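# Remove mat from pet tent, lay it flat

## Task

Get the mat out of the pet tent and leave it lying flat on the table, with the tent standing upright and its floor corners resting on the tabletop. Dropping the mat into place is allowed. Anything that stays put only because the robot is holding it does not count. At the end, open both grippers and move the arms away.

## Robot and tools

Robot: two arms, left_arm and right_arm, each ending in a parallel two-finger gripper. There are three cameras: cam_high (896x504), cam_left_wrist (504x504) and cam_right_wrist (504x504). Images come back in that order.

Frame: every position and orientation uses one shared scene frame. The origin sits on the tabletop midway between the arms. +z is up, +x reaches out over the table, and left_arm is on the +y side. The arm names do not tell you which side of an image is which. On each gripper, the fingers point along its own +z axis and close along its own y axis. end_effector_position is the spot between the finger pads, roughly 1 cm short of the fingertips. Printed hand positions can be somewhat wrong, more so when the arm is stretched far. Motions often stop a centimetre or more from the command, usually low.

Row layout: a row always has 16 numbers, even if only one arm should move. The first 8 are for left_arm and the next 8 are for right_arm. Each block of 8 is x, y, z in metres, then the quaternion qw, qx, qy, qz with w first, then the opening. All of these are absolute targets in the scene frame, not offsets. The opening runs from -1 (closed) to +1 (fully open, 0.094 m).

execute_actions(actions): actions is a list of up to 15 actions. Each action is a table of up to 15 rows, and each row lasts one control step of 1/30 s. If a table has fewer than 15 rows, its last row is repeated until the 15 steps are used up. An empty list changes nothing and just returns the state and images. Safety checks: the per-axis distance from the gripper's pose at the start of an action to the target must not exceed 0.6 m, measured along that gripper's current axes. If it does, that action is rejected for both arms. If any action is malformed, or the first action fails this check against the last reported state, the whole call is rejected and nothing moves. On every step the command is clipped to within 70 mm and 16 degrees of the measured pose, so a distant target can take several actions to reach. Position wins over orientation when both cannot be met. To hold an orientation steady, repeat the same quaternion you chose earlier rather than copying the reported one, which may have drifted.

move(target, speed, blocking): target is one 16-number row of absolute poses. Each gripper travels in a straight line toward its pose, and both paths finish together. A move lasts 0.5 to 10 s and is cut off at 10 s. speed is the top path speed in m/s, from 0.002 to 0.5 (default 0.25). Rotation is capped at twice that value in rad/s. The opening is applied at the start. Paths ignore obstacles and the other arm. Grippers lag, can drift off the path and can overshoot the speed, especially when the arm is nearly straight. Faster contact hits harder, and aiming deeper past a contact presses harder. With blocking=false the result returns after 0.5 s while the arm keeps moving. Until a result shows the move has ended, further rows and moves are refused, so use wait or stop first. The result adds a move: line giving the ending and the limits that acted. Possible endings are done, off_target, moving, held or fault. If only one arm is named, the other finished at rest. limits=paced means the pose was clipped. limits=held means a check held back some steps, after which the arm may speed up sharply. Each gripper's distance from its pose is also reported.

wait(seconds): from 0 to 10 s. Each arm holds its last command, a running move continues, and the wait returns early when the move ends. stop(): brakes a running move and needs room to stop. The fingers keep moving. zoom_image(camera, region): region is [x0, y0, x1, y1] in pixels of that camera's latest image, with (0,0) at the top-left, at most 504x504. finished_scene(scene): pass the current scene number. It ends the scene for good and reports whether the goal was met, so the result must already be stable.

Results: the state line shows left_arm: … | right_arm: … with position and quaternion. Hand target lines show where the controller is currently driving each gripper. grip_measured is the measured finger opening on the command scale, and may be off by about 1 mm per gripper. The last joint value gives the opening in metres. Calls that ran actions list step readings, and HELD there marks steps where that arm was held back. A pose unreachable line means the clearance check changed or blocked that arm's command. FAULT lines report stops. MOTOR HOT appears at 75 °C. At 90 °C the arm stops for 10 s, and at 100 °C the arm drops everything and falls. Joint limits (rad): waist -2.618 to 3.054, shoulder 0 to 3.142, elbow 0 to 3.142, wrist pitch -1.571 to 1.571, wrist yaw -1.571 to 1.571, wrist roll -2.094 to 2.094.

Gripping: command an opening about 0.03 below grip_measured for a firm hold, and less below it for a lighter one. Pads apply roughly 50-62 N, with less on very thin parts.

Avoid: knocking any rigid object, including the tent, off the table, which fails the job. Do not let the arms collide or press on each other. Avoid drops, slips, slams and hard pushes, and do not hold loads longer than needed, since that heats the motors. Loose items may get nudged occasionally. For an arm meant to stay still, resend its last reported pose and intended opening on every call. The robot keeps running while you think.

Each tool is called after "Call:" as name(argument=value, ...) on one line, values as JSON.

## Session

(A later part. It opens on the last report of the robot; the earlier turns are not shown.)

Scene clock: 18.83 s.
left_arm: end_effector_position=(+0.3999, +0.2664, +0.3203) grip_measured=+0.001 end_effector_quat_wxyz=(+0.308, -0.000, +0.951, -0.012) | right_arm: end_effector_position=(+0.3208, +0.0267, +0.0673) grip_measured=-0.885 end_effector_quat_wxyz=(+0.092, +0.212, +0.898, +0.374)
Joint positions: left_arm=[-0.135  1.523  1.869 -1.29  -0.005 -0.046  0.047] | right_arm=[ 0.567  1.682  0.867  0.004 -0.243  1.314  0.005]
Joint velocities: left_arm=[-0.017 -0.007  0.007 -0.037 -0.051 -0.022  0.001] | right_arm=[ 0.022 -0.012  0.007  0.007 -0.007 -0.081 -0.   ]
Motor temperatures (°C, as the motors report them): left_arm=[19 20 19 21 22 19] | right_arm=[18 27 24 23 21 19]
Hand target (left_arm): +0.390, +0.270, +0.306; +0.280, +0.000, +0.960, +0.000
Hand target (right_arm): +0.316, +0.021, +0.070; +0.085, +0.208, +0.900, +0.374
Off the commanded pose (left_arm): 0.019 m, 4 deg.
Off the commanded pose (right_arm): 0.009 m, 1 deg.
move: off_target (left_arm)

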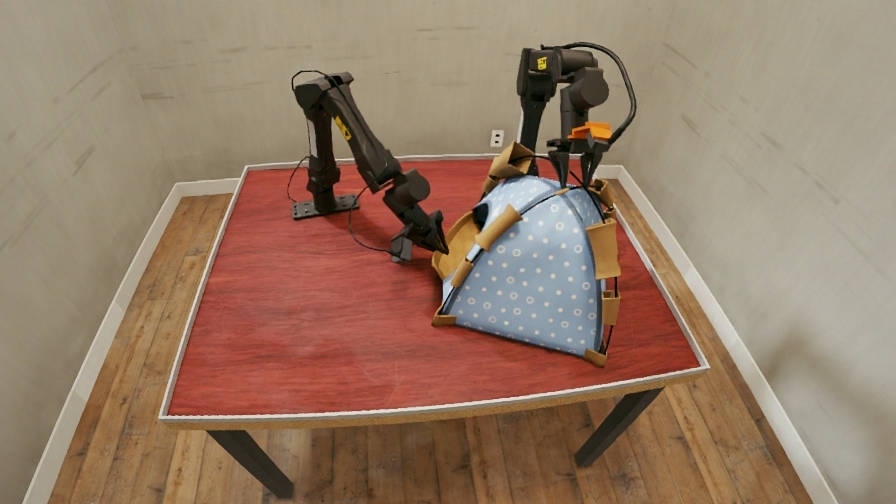

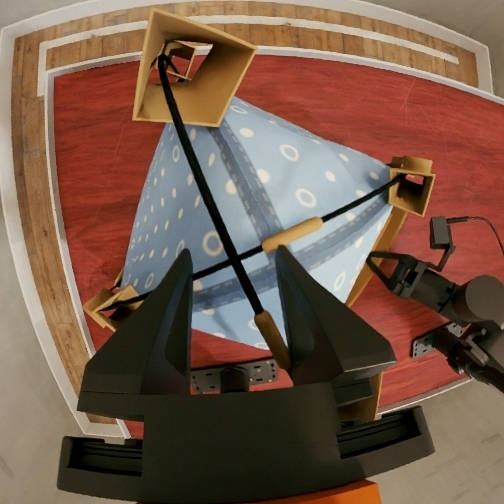

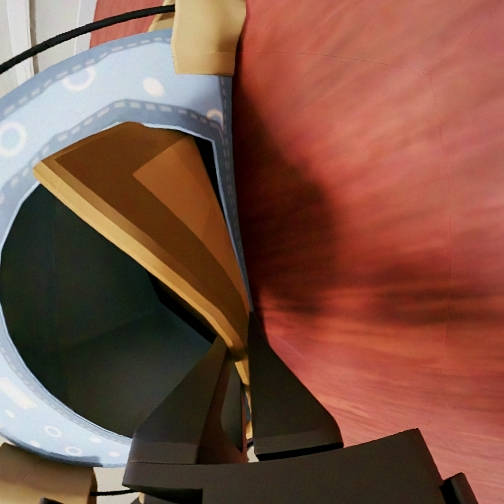

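Call:
move(target=[0.39,0.27,0.305,0.28,0,0.96,0,0.0,0.27,-0.15,0.07,0.052,0.165,0.940,0.297,-1], speed=0.1)

Scene clock: 21.50 s.
left_arm: end_effector_position=(+0.3910, +0.2536, +0.3149) grip_measured=+0.001 end_effector_quat_wxyz=(+0.288, +0.013, +0.957, -0.037) | right_arm: end_effector_position=(+0.2873, -0.1273, +0.0884) grip_measured=-0.885 end_effector_quat_wxyz=(+0.073, +0.141, +0.926, +0.343)
Joint positions: left_arm=[-0.146  1.523  1.869 -1.329  0.046 -0.046  0.047] | right_arm=[ 0.096  1.292  0.698 -0.495 -0.554  0.725  0.005]
Joint velocities: left_arm=[ 0.002 -0.012  0.022  0.007  0.066 -0.022 -0.001] | right_arm=[ 0.007  0.007 -0.012 -0.007  0.007  0.037  0.001]
Motor temperatures (°C, as the motors report them): left_arm=[19 20 19 21 22 19] | right_arm=[18 27 23 23 21 19]
Hand target (left_arm): +0.390, +0.270, +0.306; +0.279, +0.000, +0.960, -0.000
Hand target (right_arm): +0.271, -0.147, +0.073; +0.052, +0.167, +0.937, +0.302
Off the commanded pose (left_arm): 0.019 m, 5 deg.
Off the commanded pose (right_arm): 0.034 m, 7 deg.
move: off_target (left_arm, right_arm)

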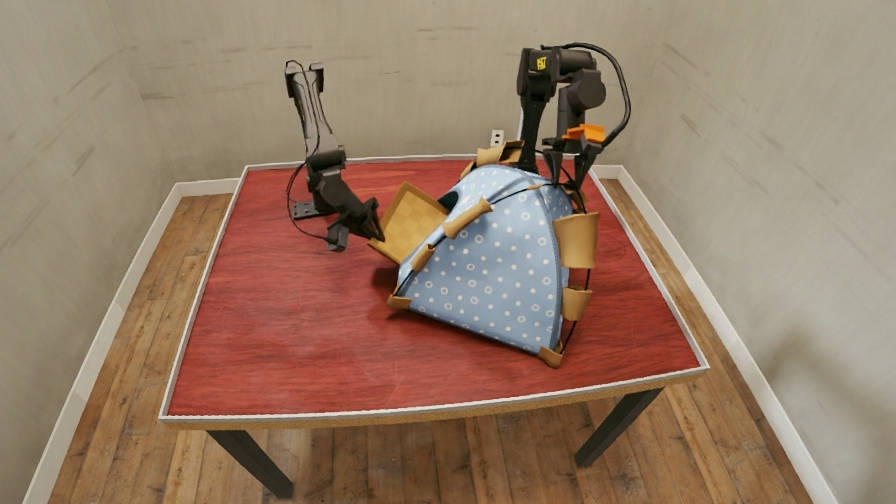

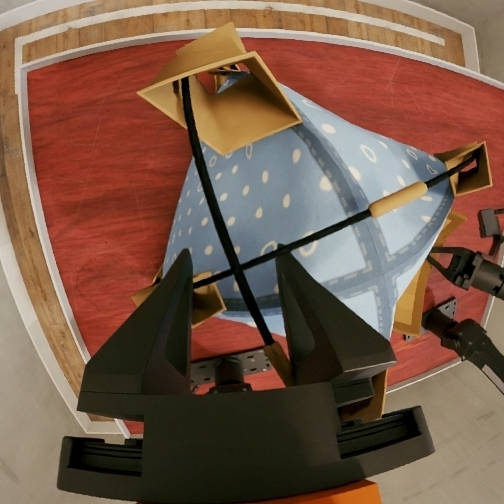

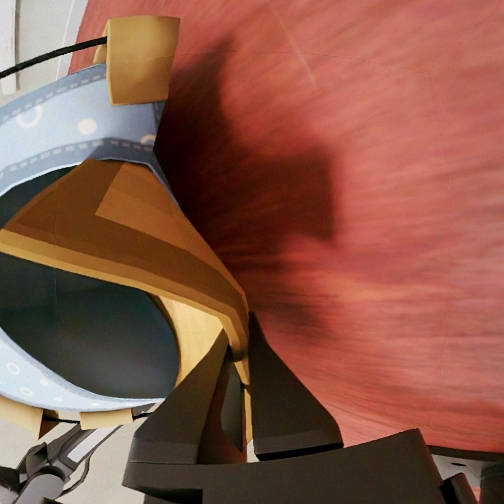

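Call:
move(target=[0.38,0.20,0.325,0.28,0,0.96,0,0.3,0.29,-0.115,0.075,0.073,0.141,0.926,0.343,-1], speed=0.08)

Call:
move(target=[0.33,0.26,0.39,0.36,0,0.933,0,0.3,0.29,-0.115,0.075,0.073,0.141,0.926,0.343,-1], speed=0.15)

Scene clock: 23.20 s.
left_arm: end_effector_position=(+0.3766, +0.1997, +0.3176) grip_measured=+0.299 end_effector_quat_wxyz=(+0.271, +0.008, +0.963, -0.005) | right_arm: end_effector_position=(+0.2935, -0.1165, +0.0824) grip_measured=-0.885 end_effector_quat_wxyz=(+0.080, +0.141, +0.923, +0.348)
Joint positions: left_arm=[-0.403  1.569  1.954 -1.427 -0.149 -0.259  0.061] | right_arm=[ 0.135  1.325  0.683 -0.406 -0.535  0.772  0.005]
Joint velocities: left_arm=[ 0.002  0.002 -0.002 -0.007 -0.095 -0.051  0.   ] | right_arm=[-0.012 -0.017 -0.007 -0.022 -0.007  0.007  0.001]
Motor temperatures (°C, as the motors report them): left_arm=[19 20 19 21 22 19] | right_arm=[18 27 23 23 21 19]
Hand target (left_arm): +0.379, +0.200, +0.325; +0.281, +0.000, +0.960, -0.000
Hand target (right_arm): +0.290, -0.115, +0.075; +0.073, +0.141, +0.926, +0.342
Off the commanded pose (left_arm): 0.008 m, 2 deg.
Off the commanded pose (right_arm): 0.008 m, 1 deg.
move: done

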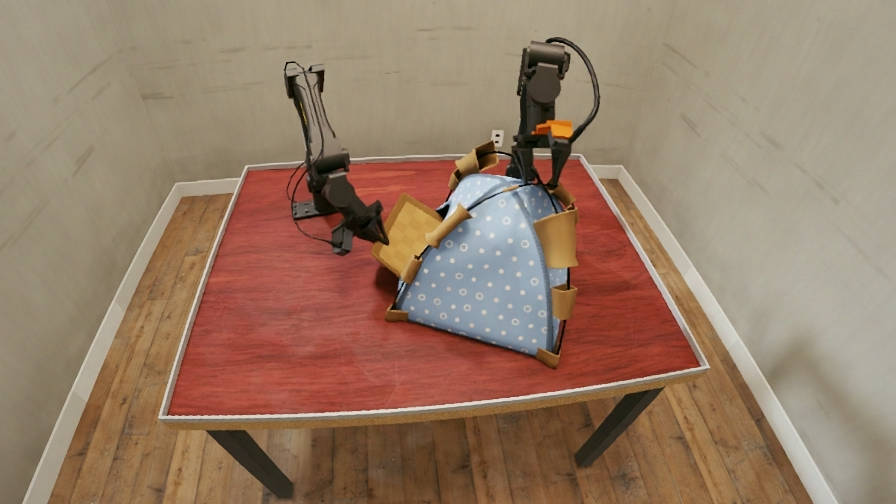

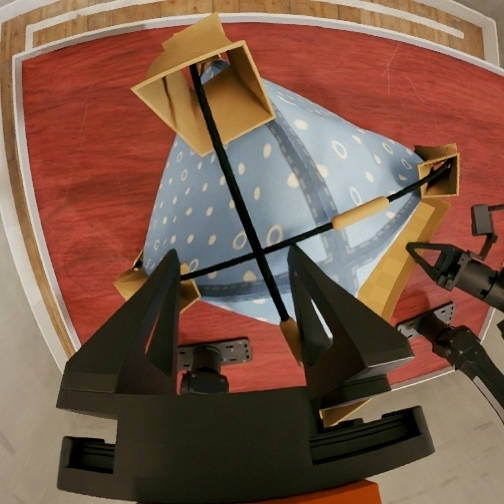

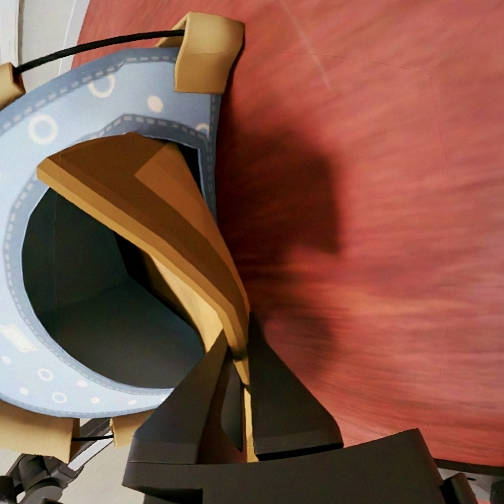

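Scene clock: 24.43 s.
left_arm: end_effector_position=(+0.3354, +0.2571, +0.3798) grip_measured=+0.299 end_effector_quat_wxyz=(+0.350, -0.001, +0.937, -0.001) | right_arm: end_effector_position=(+0.2936, -0.1165, +0.0824) grip_measured=-0.885 end_effector_quat_wxyz=(+0.080, +0.142, +0.923, +0.348)
Joint positions: left_arm=[-0.227  1.384  1.994 -1.469 -0.091 -0.109  0.061] | right_arm=[ 0.135  1.325  0.683 -0.406 -0.535  0.773  0.005]
Joint velocities: left_arm=[ 0.002  0.002 -0.022 -0.066  0.007 -0.051  0.   ] | right_arm=[-0.002 -0.002 -0.007  0.037 -0.051 -0.037  0.001]
Motor temperatures (°C, as the motors report them): left_arm=[19 20 19 21 22 19] | right_arm=[18 27 23 23 21 19]
Hand target (left_arm): +0.330, +0.260, +0.389; +0.361, +0.001, +0.933, -0.001
Hand target (right_arm): +0.290, -0.115, +0.075; +0.073, +0.141, +0.926, +0.343
Off the commanded pose (left_arm): 0.012 m, 1 deg.
Off the commanded pose (right_arm): 0.008 m, 1 deg.
move: off_target (left_arm)

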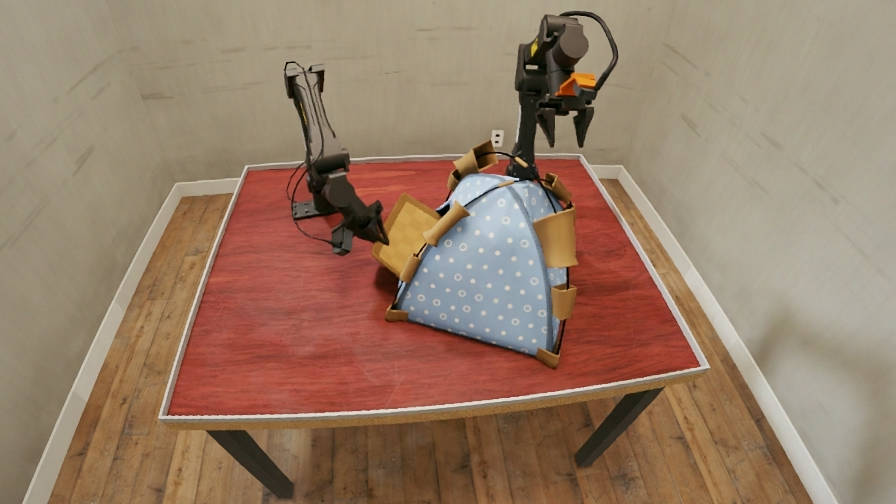

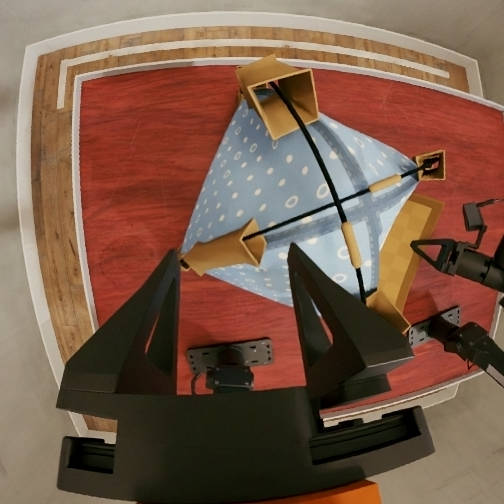

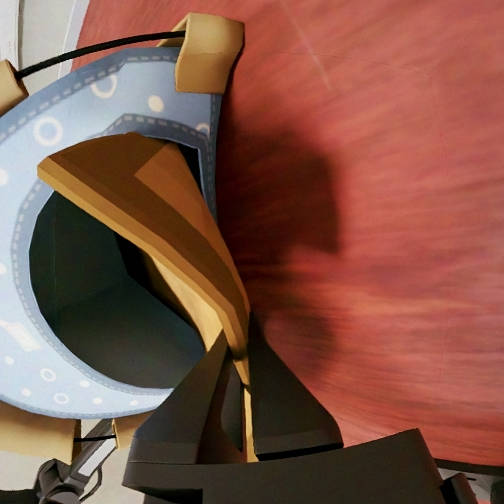

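Call:
move(target=[0.27,0.46,0.26,0.262,0.604,0.720,-0.220,0.6,0.29,-0.115,0.075,0.073,0.141,0.926,0.343,-1], speed=0.35)

Call:
move(target=[0.28,0.43,0.09,0.262,0.604,0.720,-0.220,0.6,0.29,-0.115,0.075,0.073,0.141,0.926,0.343,-1], speed=0.3)

Scene clock: 28.60 s.
left_arm: end_effector_position=(+0.2709, +0.4627, +0.2542) grip_measured=+0.599 end_effector_quat_wxyz=(+0.281, +0.512, +0.810, +0.052) | right_arm: end_effector_position=(+0.2936, -0.1165, +0.0824) grip_measured=-0.885 end_effector_quat_wxyz=(+0.080, +0.142, +0.923, +0.348)
Joint positions: left_arm=[ 0.896  1.554  1.68  -1.563  0.566  2.071  0.075] | right_arm=[ 0.135  1.325  0.683 -0.406 -0.535  0.773  0.005]
Joint velocities: left_arm=[-0.007 -0.002 -0.017  0.037 -0.022  0.022 -0.   ] | right_arm=[ 0.017 -0.012  0.007 -0.007  0.037 -0.022  0.001]
Motor temperatures (°C, as the motors report them): left_arm=[19 20 19 21 22 19] | right_arm=[18 26 23 24 21 19]
Hand target (left_arm): +0.273, +0.459, +0.261; +0.282, +0.521, +0.804, +0.055
Hand target (right_arm): +0.290, -0.115, +0.075; +0.073, +0.141, +0.926, +0.343
Off the commanded pose (left_arm): 0.006 m, 35 deg; orientation clipped at the last step of the last action.
Off the commanded pose (right_arm): 0.008 m, 1 deg.
joint sent to its limit (left arm) — the command would take joint 4 (wrist pitch) past its lower limit and joint 6 (wrist roll) past its upper limit, so those joints were sent only as far as their limits.
move: off_target (left_arm); limits=paced

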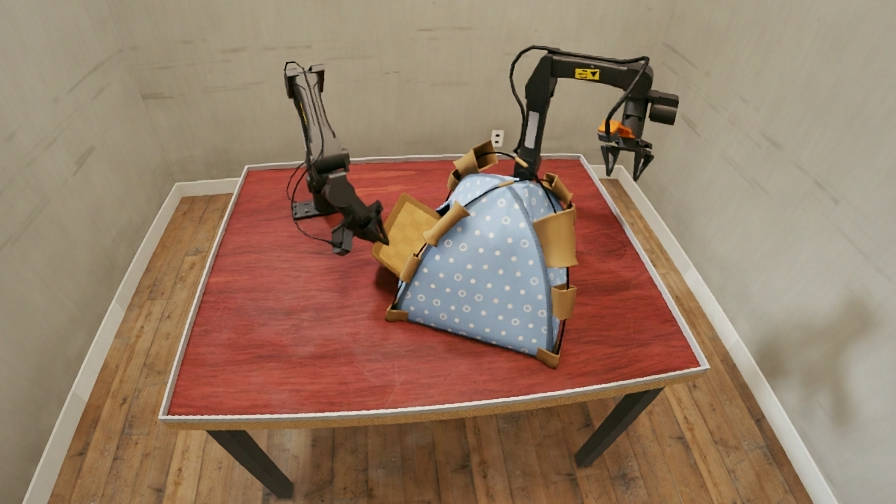

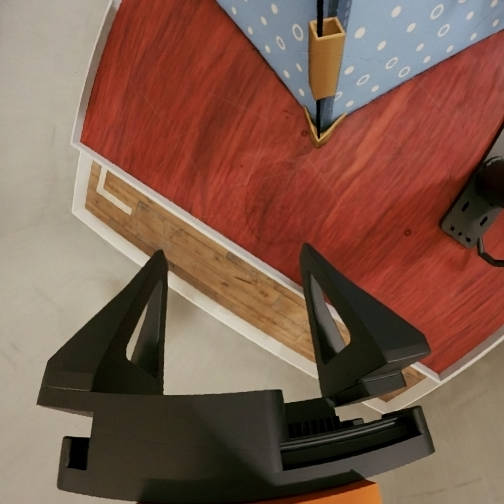

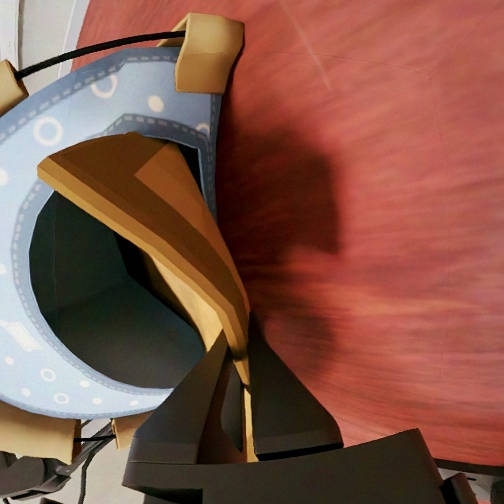

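Scene clock: 30.03 s.
left_arm: end_effector_position=(+0.2812, +0.4353, +0.0919) grip_measured=+0.599 end_effector_quat_wxyz=(+0.195, +0.531, +0.803, -0.190) | right_arm: end_effector_position=(+0.2936, -0.1165, +0.0824) grip_measured=-0.885 end_effector_quat_wxyz=(+0.080, +0.142, +0.923, +0.348)
Joint positions: left_arm=[ 0.738  1.918  1.45  -1.442  0.442  2.071  0.075] | right_arm=[ 0.135  1.325  0.683 -0.406 -0.535  0.773  0.005]
Joint velocities: left_arm=[-0.022 -0.002 -0.022 -0.022 -0.007  0.007  0.   ] | right_arm=[ 0.022  0.007 -0.017  0.066  0.051  0.007 -0.001]
Motor temperatures (°C, as the motors report them): left_arm=[19 20 19 21 22 19] | right_arm=[18 26 23 24 21 19]
Hand target (left_arm): +0.281, +0.431, +0.090; +0.196, +0.537, +0.798, -0.193
Hand target (right_arm): +0.290, -0.115, +0.075; +0.073, +0.141, +0.926, +0.343
Off the commanded pose (left_arm): 0.006 m, 15 deg.
Off the commanded pose (right_arm): 0.008 m, 1 deg.
joint sent to its limit (left arm) — the command would take joint 6 (wrist roll) past its upper limit, so that joint was sent only as far as its limit.
move: off_target (left_arm)

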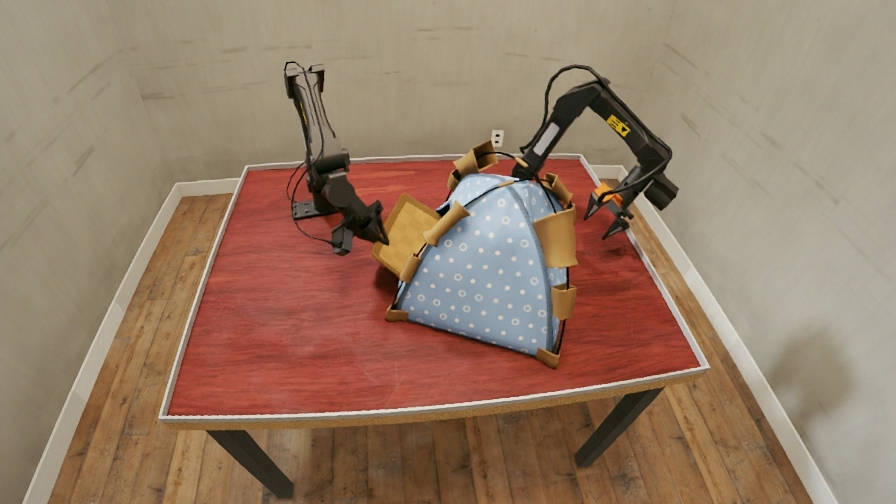

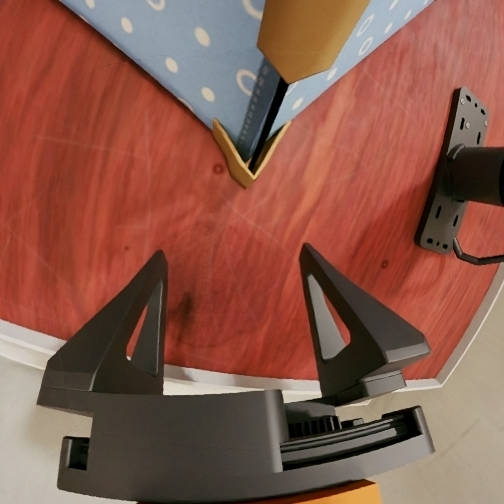

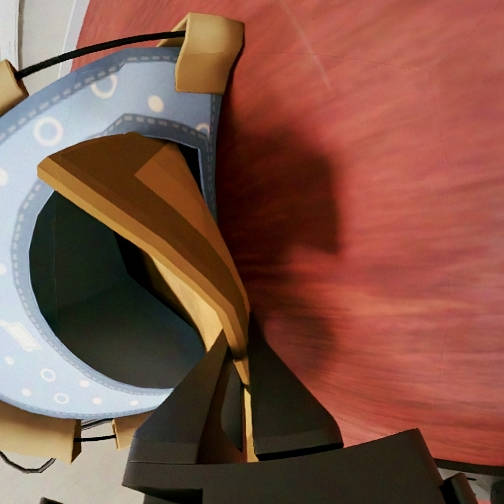

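Call:
move(target=[0.295,0.365,0.035,0.21,0.52,0.80,-0.2,0.3,0.29,-0.115,0.075,0.073,0.141,0.926,0.343,-1], speed=0.12)

Scene clock: 31.70 s.
left_arm: end_effector_position=(+0.2956, +0.3703, +0.0337) grip_measured=+0.301 end_effector_quat_wxyz=(+0.206, +0.522, +0.802, -0.203) | right_arm: end_effector_position=(+0.2946, -0.1167, +0.0825) grip_measured=-0.885 end_effector_quat_wxyz=(+0.083, +0.142, +0.923, +0.347)
Joint positions: left_arm=[ 0.571  1.875  1.135 -1.109  0.524  1.887  0.061] | right_arm=[ 0.135  1.325  0.683 -0.402 -0.531  0.773  0.005]
Joint velocities: left_arm=[ 0.002  0.012 -0.017 -0.051  0.022 -0.037  0.   ] | right_arm=[-0.002 -0.007  0.007 -0.037 -0.007  0.066 -0.   ]
Motor temperatures (°C, as the motors report them): left_arm=[19 20 19 21 22 19] | right_arm=[18 25 23 24 21 19]
Hand target (left_arm): +0.295, +0.365, +0.035; +0.210, +0.522, +0.802, -0.202
Hand target (right_arm): +0.290, -0.115, +0.075; +0.073, +0.141, +0.926, +0.343
Off the commanded pose (left_arm): 0.005 m, 1 deg.
Off the commanded pose (right_arm): 0.009 m, 1 deg.
move: done

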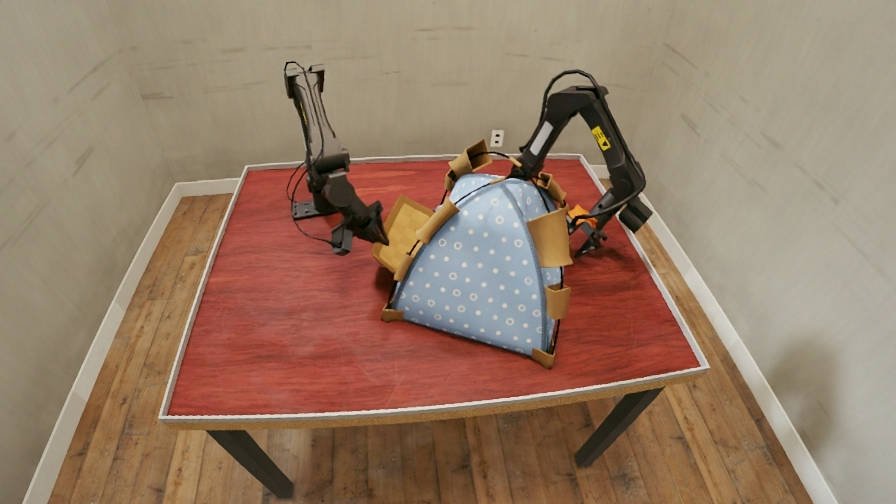

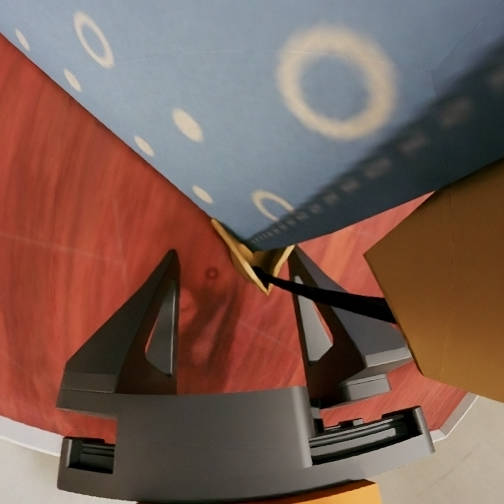

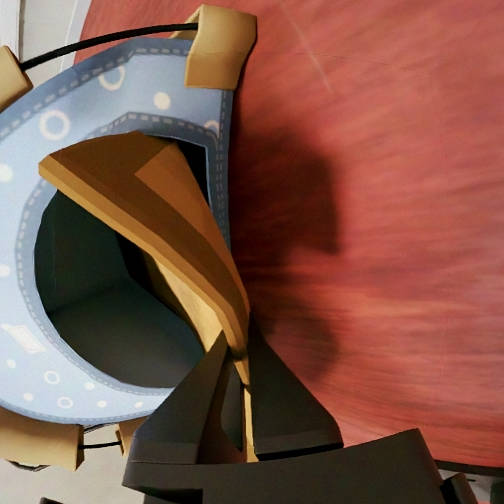

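Call:
move(target=[0.284,0.355,0.018,0.21,0.52,0.80,-0.2,0.3,0.29,-0.115,0.075,0.073,0.141,0.926,0.343,-1], speed=0.06)

Call:
move(target=[0.284,0.355,0.018,0.21,0.52,0.80,-0.2,-1,0.29,-0.115,0.075,0.073,0.141,0.926,0.343,-1])

Scene clock: 32.83 s.
left_arm: end_effector_position=(+0.2860, +0.3619, +0.0186) grip_measured=+0.301 end_effector_quat_wxyz=(+0.209, +0.518, +0.805, -0.201) | right_arm: end_effector_position=(+0.2946, -0.1167, +0.0825) grip_measured=-0.885 end_effector_quat_wxyz=(+0.083, +0.142, +0.923, +0.347)
Joint positions: left_arm=[ 0.571  1.855  1.039 -1.022  0.529  1.876  0.061] | right_arm=[ 0.135  1.325  0.683 -0.402 -0.531  0.773  0.005]
Joint velocities: left_arm=[ 0.007 -0.007 -0.012 -0.066 -0.051  0.022  0.   ] | right_arm=[ 0.007  0.002  0.007  0.051 -0.066 -0.095 -0.   ]
Motor temperatures (°C, as the motors report them): left_arm=[19 20 19 21 22 19] | right_arm=[18 25 23 24 21 19]
Hand target (left_arm): +0.284, +0.355, +0.018; +0.211, +0.521, +0.802, -0.201
Hand target (right_arm): +0.290, -0.115, +0.075; +0.073, +0.141, +0.926, +0.343
Off the commanded pose (left_arm): 0.007 m, 0 deg.
Off the commanded pose (right_arm): 0.009 m, 1 deg.
move: done

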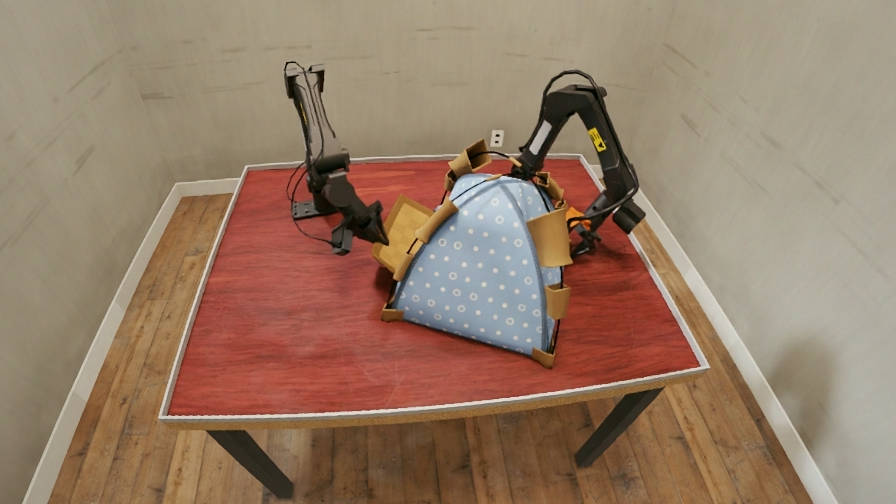

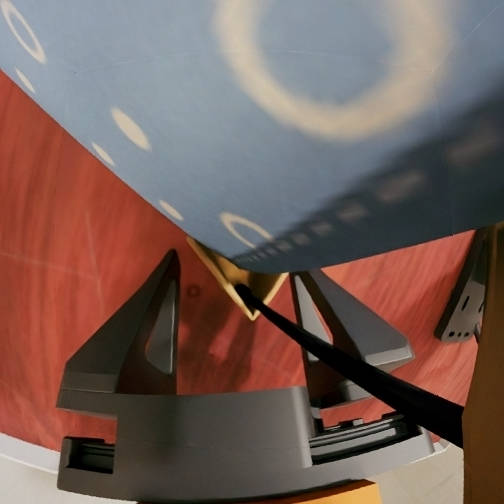

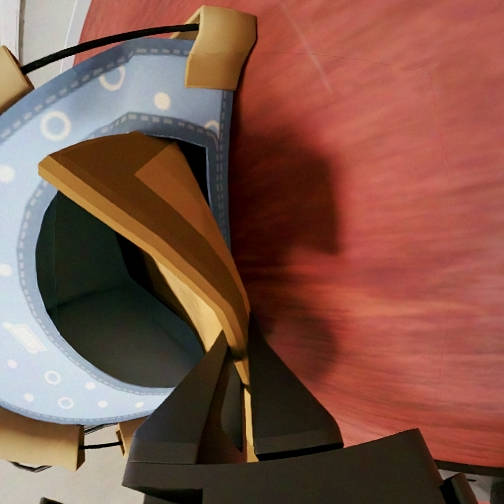

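Scene clock: 33.53 s.
left_arm: end_effector_position=(+0.2848, +0.3596, +0.0204) grip_measured=-0.728 end_effector_quat_wxyz=(+0.210, +0.515, +0.805, -0.206) | right_arm: end_effector_position=(+0.2946, -0.1167, +0.0826) grip_measured=-0.885 end_effector_quat_wxyz=(+0.083, +0.142, +0.923, +0.347)
Joint positions: left_arm=[ 0.571  1.853  1.039 -1.035  0.536  1.873  0.013] | right_arm=[ 0.135  1.325  0.683 -0.402 -0.531  0.773  0.005]
Joint velocities: left_arm=[-0.002 -0.002 -0.002 -0.007 -0.037 -0.007  0.   ] | right_arm=[ 0.012 -0.017  0.022  0.037  0.037  0.11   0.   ]
Motor temperatures (°C, as the motors report them): left_arm=[19 20 19 21 22 19] | right_arm=[18 25 23 24 21 19]
Hand target (left_arm): +0.284, +0.355, +0.018; +0.211, +0.522, +0.802, -0.201
Hand target (right_arm): +0.290, -0.115, +0.075; +0.073, +0.141, +0.926, +0.343
Off the commanded pose (left_arm): 0.005 m, 1 deg.
Off the commanded pose (right_arm): 0.009 m, 1 deg.
move: done

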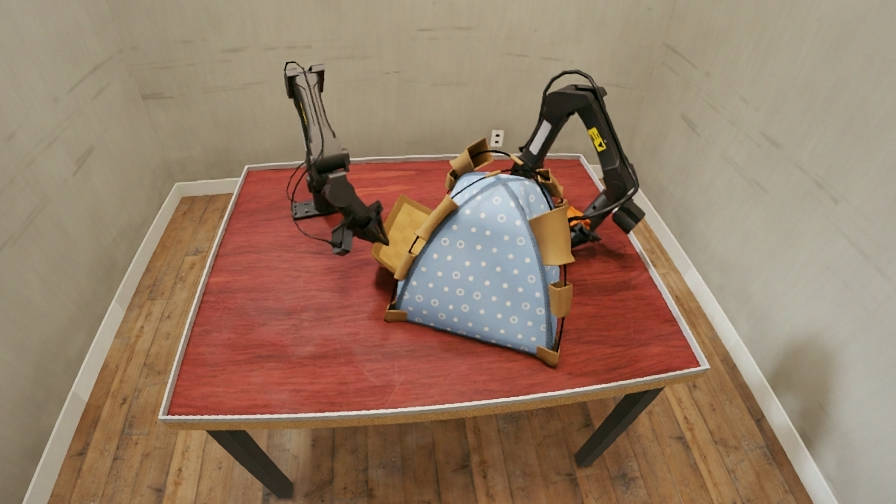

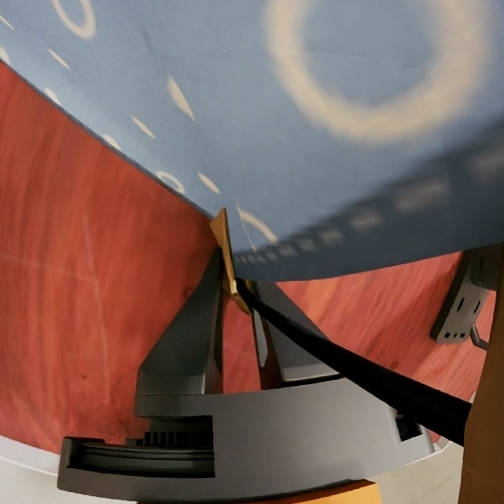

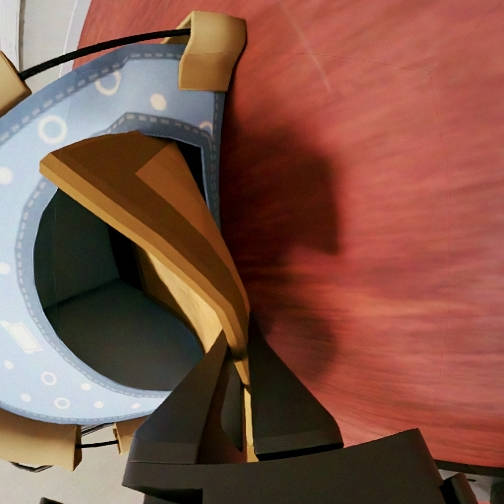

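The tent's corner is held. I'll draw the tent one way and the mat the other.

Call:
move(target=[0.30,0.42,0.02,0.21,0.52,0.80,-0.2,-0.8,0.29,-0.22,0.07,0.052,0.15,0.940,0.30,-1], speed=0.07)

Scene clock: 35.70 s.
left_arm: end_effector_position=(+0.2883, +0.3968, +0.0212) grip_measured=-0.728 end_effector_quat_wxyz=(+0.203, +0.512, +0.800, -0.239) | right_arm: end_effector_position=(+0.2820, -0.2034, +0.0738) grip_measured=-0.885 end_effector_quat_wxyz=(+0.043, +0.139, +0.931, +0.334)
Joint positions: left_arm=[ 0.658  2.017  1.246 -1.202  0.51   1.99   0.013] | right_arm=[-0.256  1.375  0.741 -0.77  -0.669  0.285  0.005]
Joint velocities: left_arm=[-0.002  0.002  0.007  0.051 -0.051 -0.051  0.   ] | right_arm=[ 0.002 -0.002 -0.002  0.022 -0.022 -0.007 -0.   ]
Motor temperatures (°C, as the motors report them): left_arm=[19 21 19 21 22 19] | right_arm=[18 25 24 24 21 19]
Hand target (left_arm): +0.299, +0.420, +0.021; +0.210, +0.521, +0.803, -0.200
Hand target (right_arm): +0.290, -0.220, +0.072; +0.054, +0.152, +0.939, +0.304
Off the commanded pose (left_arm): 0.026 m, 5 deg.
Off the commanded pose (right_arm): 0.019 m, 4 deg.
move: off_target (left_arm, right_arm)

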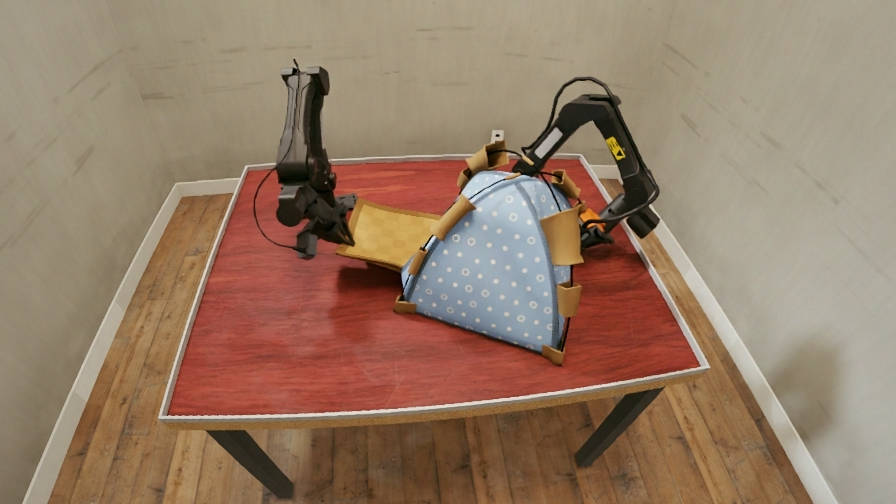

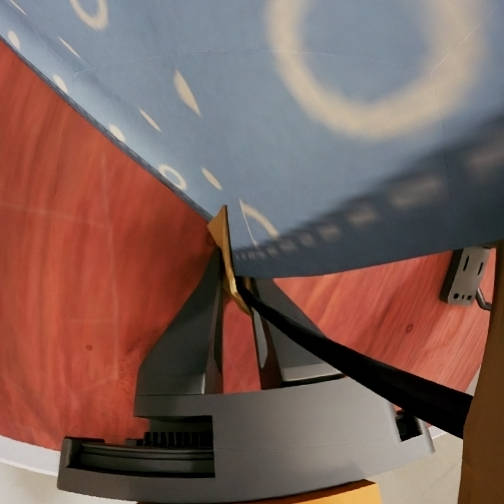

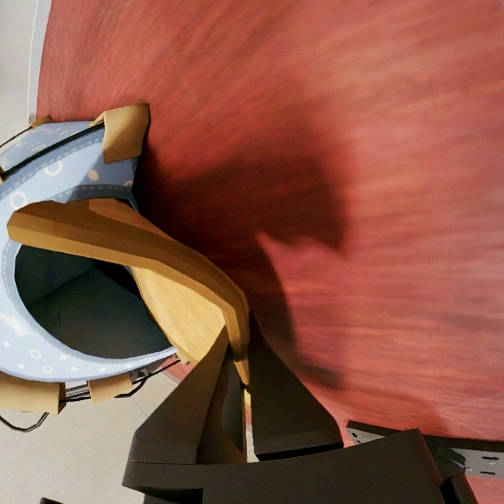

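Call:
move(target=[0.30,0.42,0.02,0.21,0.52,0.80,-0.2,-0.8,0.32,-0.34,0.075,0.040,0.124,0.946,0.298,-1], speed=0.08)

Scene clock: 38.13 s.
left_arm: end_effector_position=(+0.2844, +0.3994, +0.0210) grip_measured=-0.728 end_effector_quat_wxyz=(+0.198, +0.509, +0.802, -0.241) | right_arm: end_effector_position=(+0.3143, -0.3316, +0.0722) grip_measured=-0.885 end_effector_quat_wxyz=(+0.033, +0.126, +0.942, +0.308)
Joint positions: left_arm=[ 0.669  2.017  1.246 -1.209  0.498  1.992  0.013] | right_arm=[-0.685  1.737  1.116 -1.133 -0.606 -0.289  0.005]
Joint velocities: left_arm=[-0.017  0.012 -0.012 -0.022 -0.007  0.022  0.001] | right_arm=[-0.002 -0.017 -0.002 -0.066 -0.022  0.037 -0.   ]
Motor temperatures (°C, as the motors report them): left_arm=[19 21 20 20 22 19] | right_arm=[18 25 24 24 21 19]
Hand target (left_arm): +0.299, +0.420, +0.021; +0.210, +0.521, +0.802, -0.200
Hand target (right_arm): +0.321, -0.340, +0.075; +0.044, +0.125, +0.944, +0.301
Off the commanded pose (left_arm): 0.026 m, 5 deg.
Off the commanded pose (right_arm): 0.011 m, 1 deg.
move: off_target (left_arm, right_arm)

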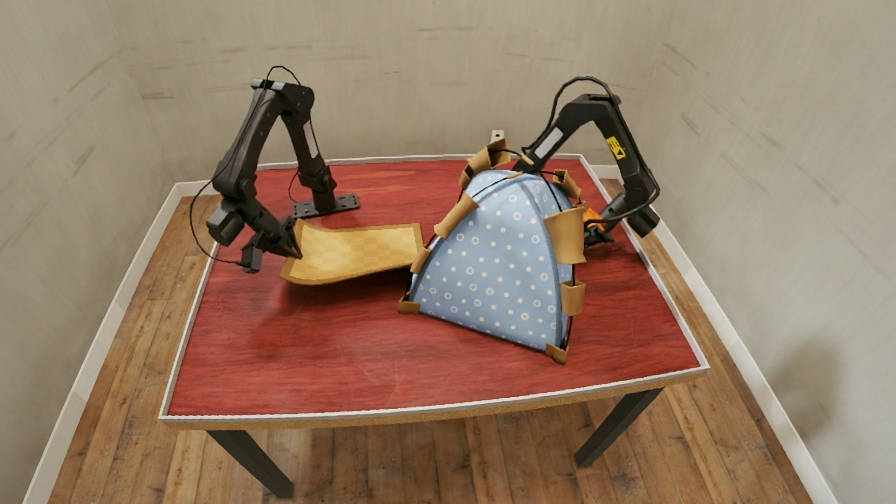

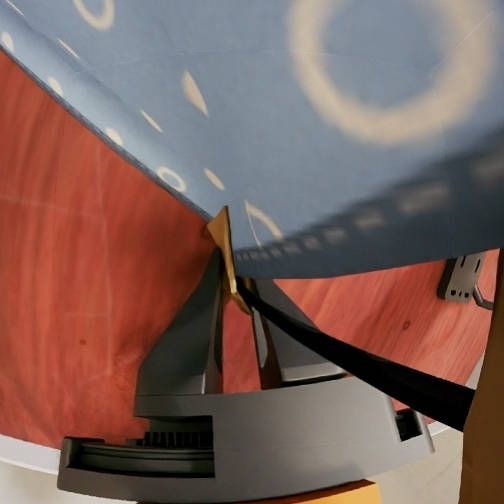

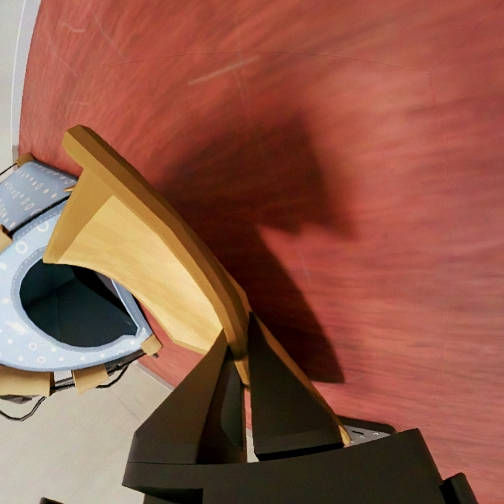

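Call:
move(target=[0.30,0.385,0.018,0.21,0.52,0.80,-0.2,-0.8,0.37,-0.42,0.04,0.040,0.124,0.946,0.298,-1], speed=0.1)

Scene clock: 39.90 s.
left_arm: end_effector_position=(+0.2930, +0.3908, +0.0211) grip_measured=-0.728 end_effector_quat_wxyz=(+0.197, +0.516, +0.806, -0.211) | right_arm: end_effector_position=(+0.3653, -0.4123, +0.0361) grip_measured=-0.885 end_effector_quat_wxyz=(+0.032, +0.127, +0.944, +0.303)
Joint positions: left_arm=[ 0.622  1.958  1.19  -1.127  0.497  1.931  0.013] | right_arm=[-0.807  2.111  1.48  -1.199 -0.57  -0.428  0.005]
Joint velocities: left_arm=[-0.002 -0.012 -0.022  0.037 -0.081 -0.066 -0.   ] | right_arm=[ 0.002 -0.017  0.002 -0.022  0.022 -0.051  0.   ]
Motor temperatures (°C, as the motors report them): left_arm=[19 21 20 20 22 19] | right_arm=[18 25 24 23 21 19]
Hand target (left_arm): +0.300, +0.385, +0.018; +0.211, +0.522, +0.802, -0.202
Hand target (right_arm): +0.370, -0.420, +0.039; +0.041, +0.124, +0.945, +0.298
Off the commanded pose (left_arm): 0.010 m, 2 deg.
Off the commanded pose (right_arm): 0.010 m, 1 deg.
move: done

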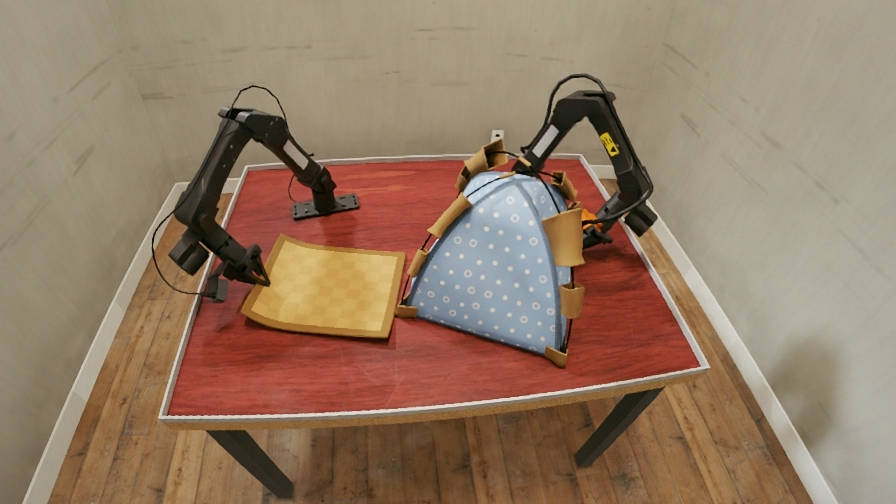

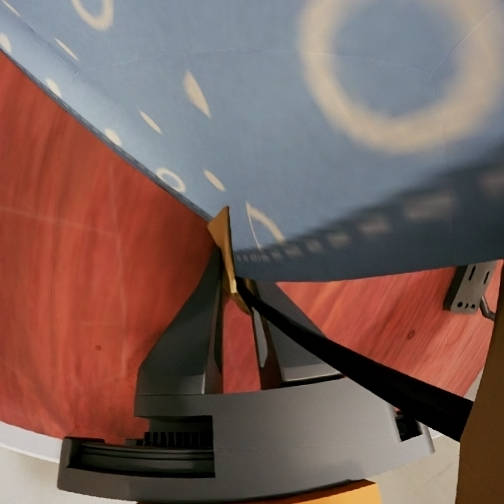

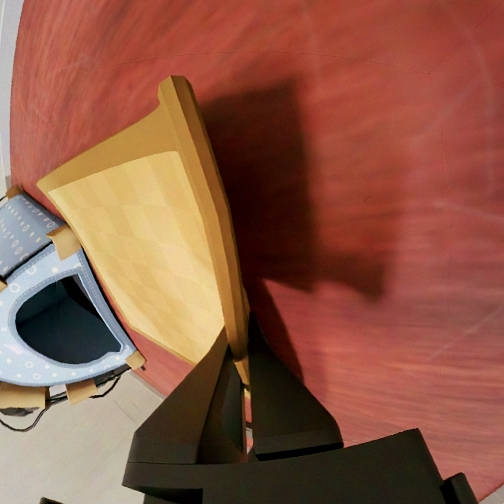

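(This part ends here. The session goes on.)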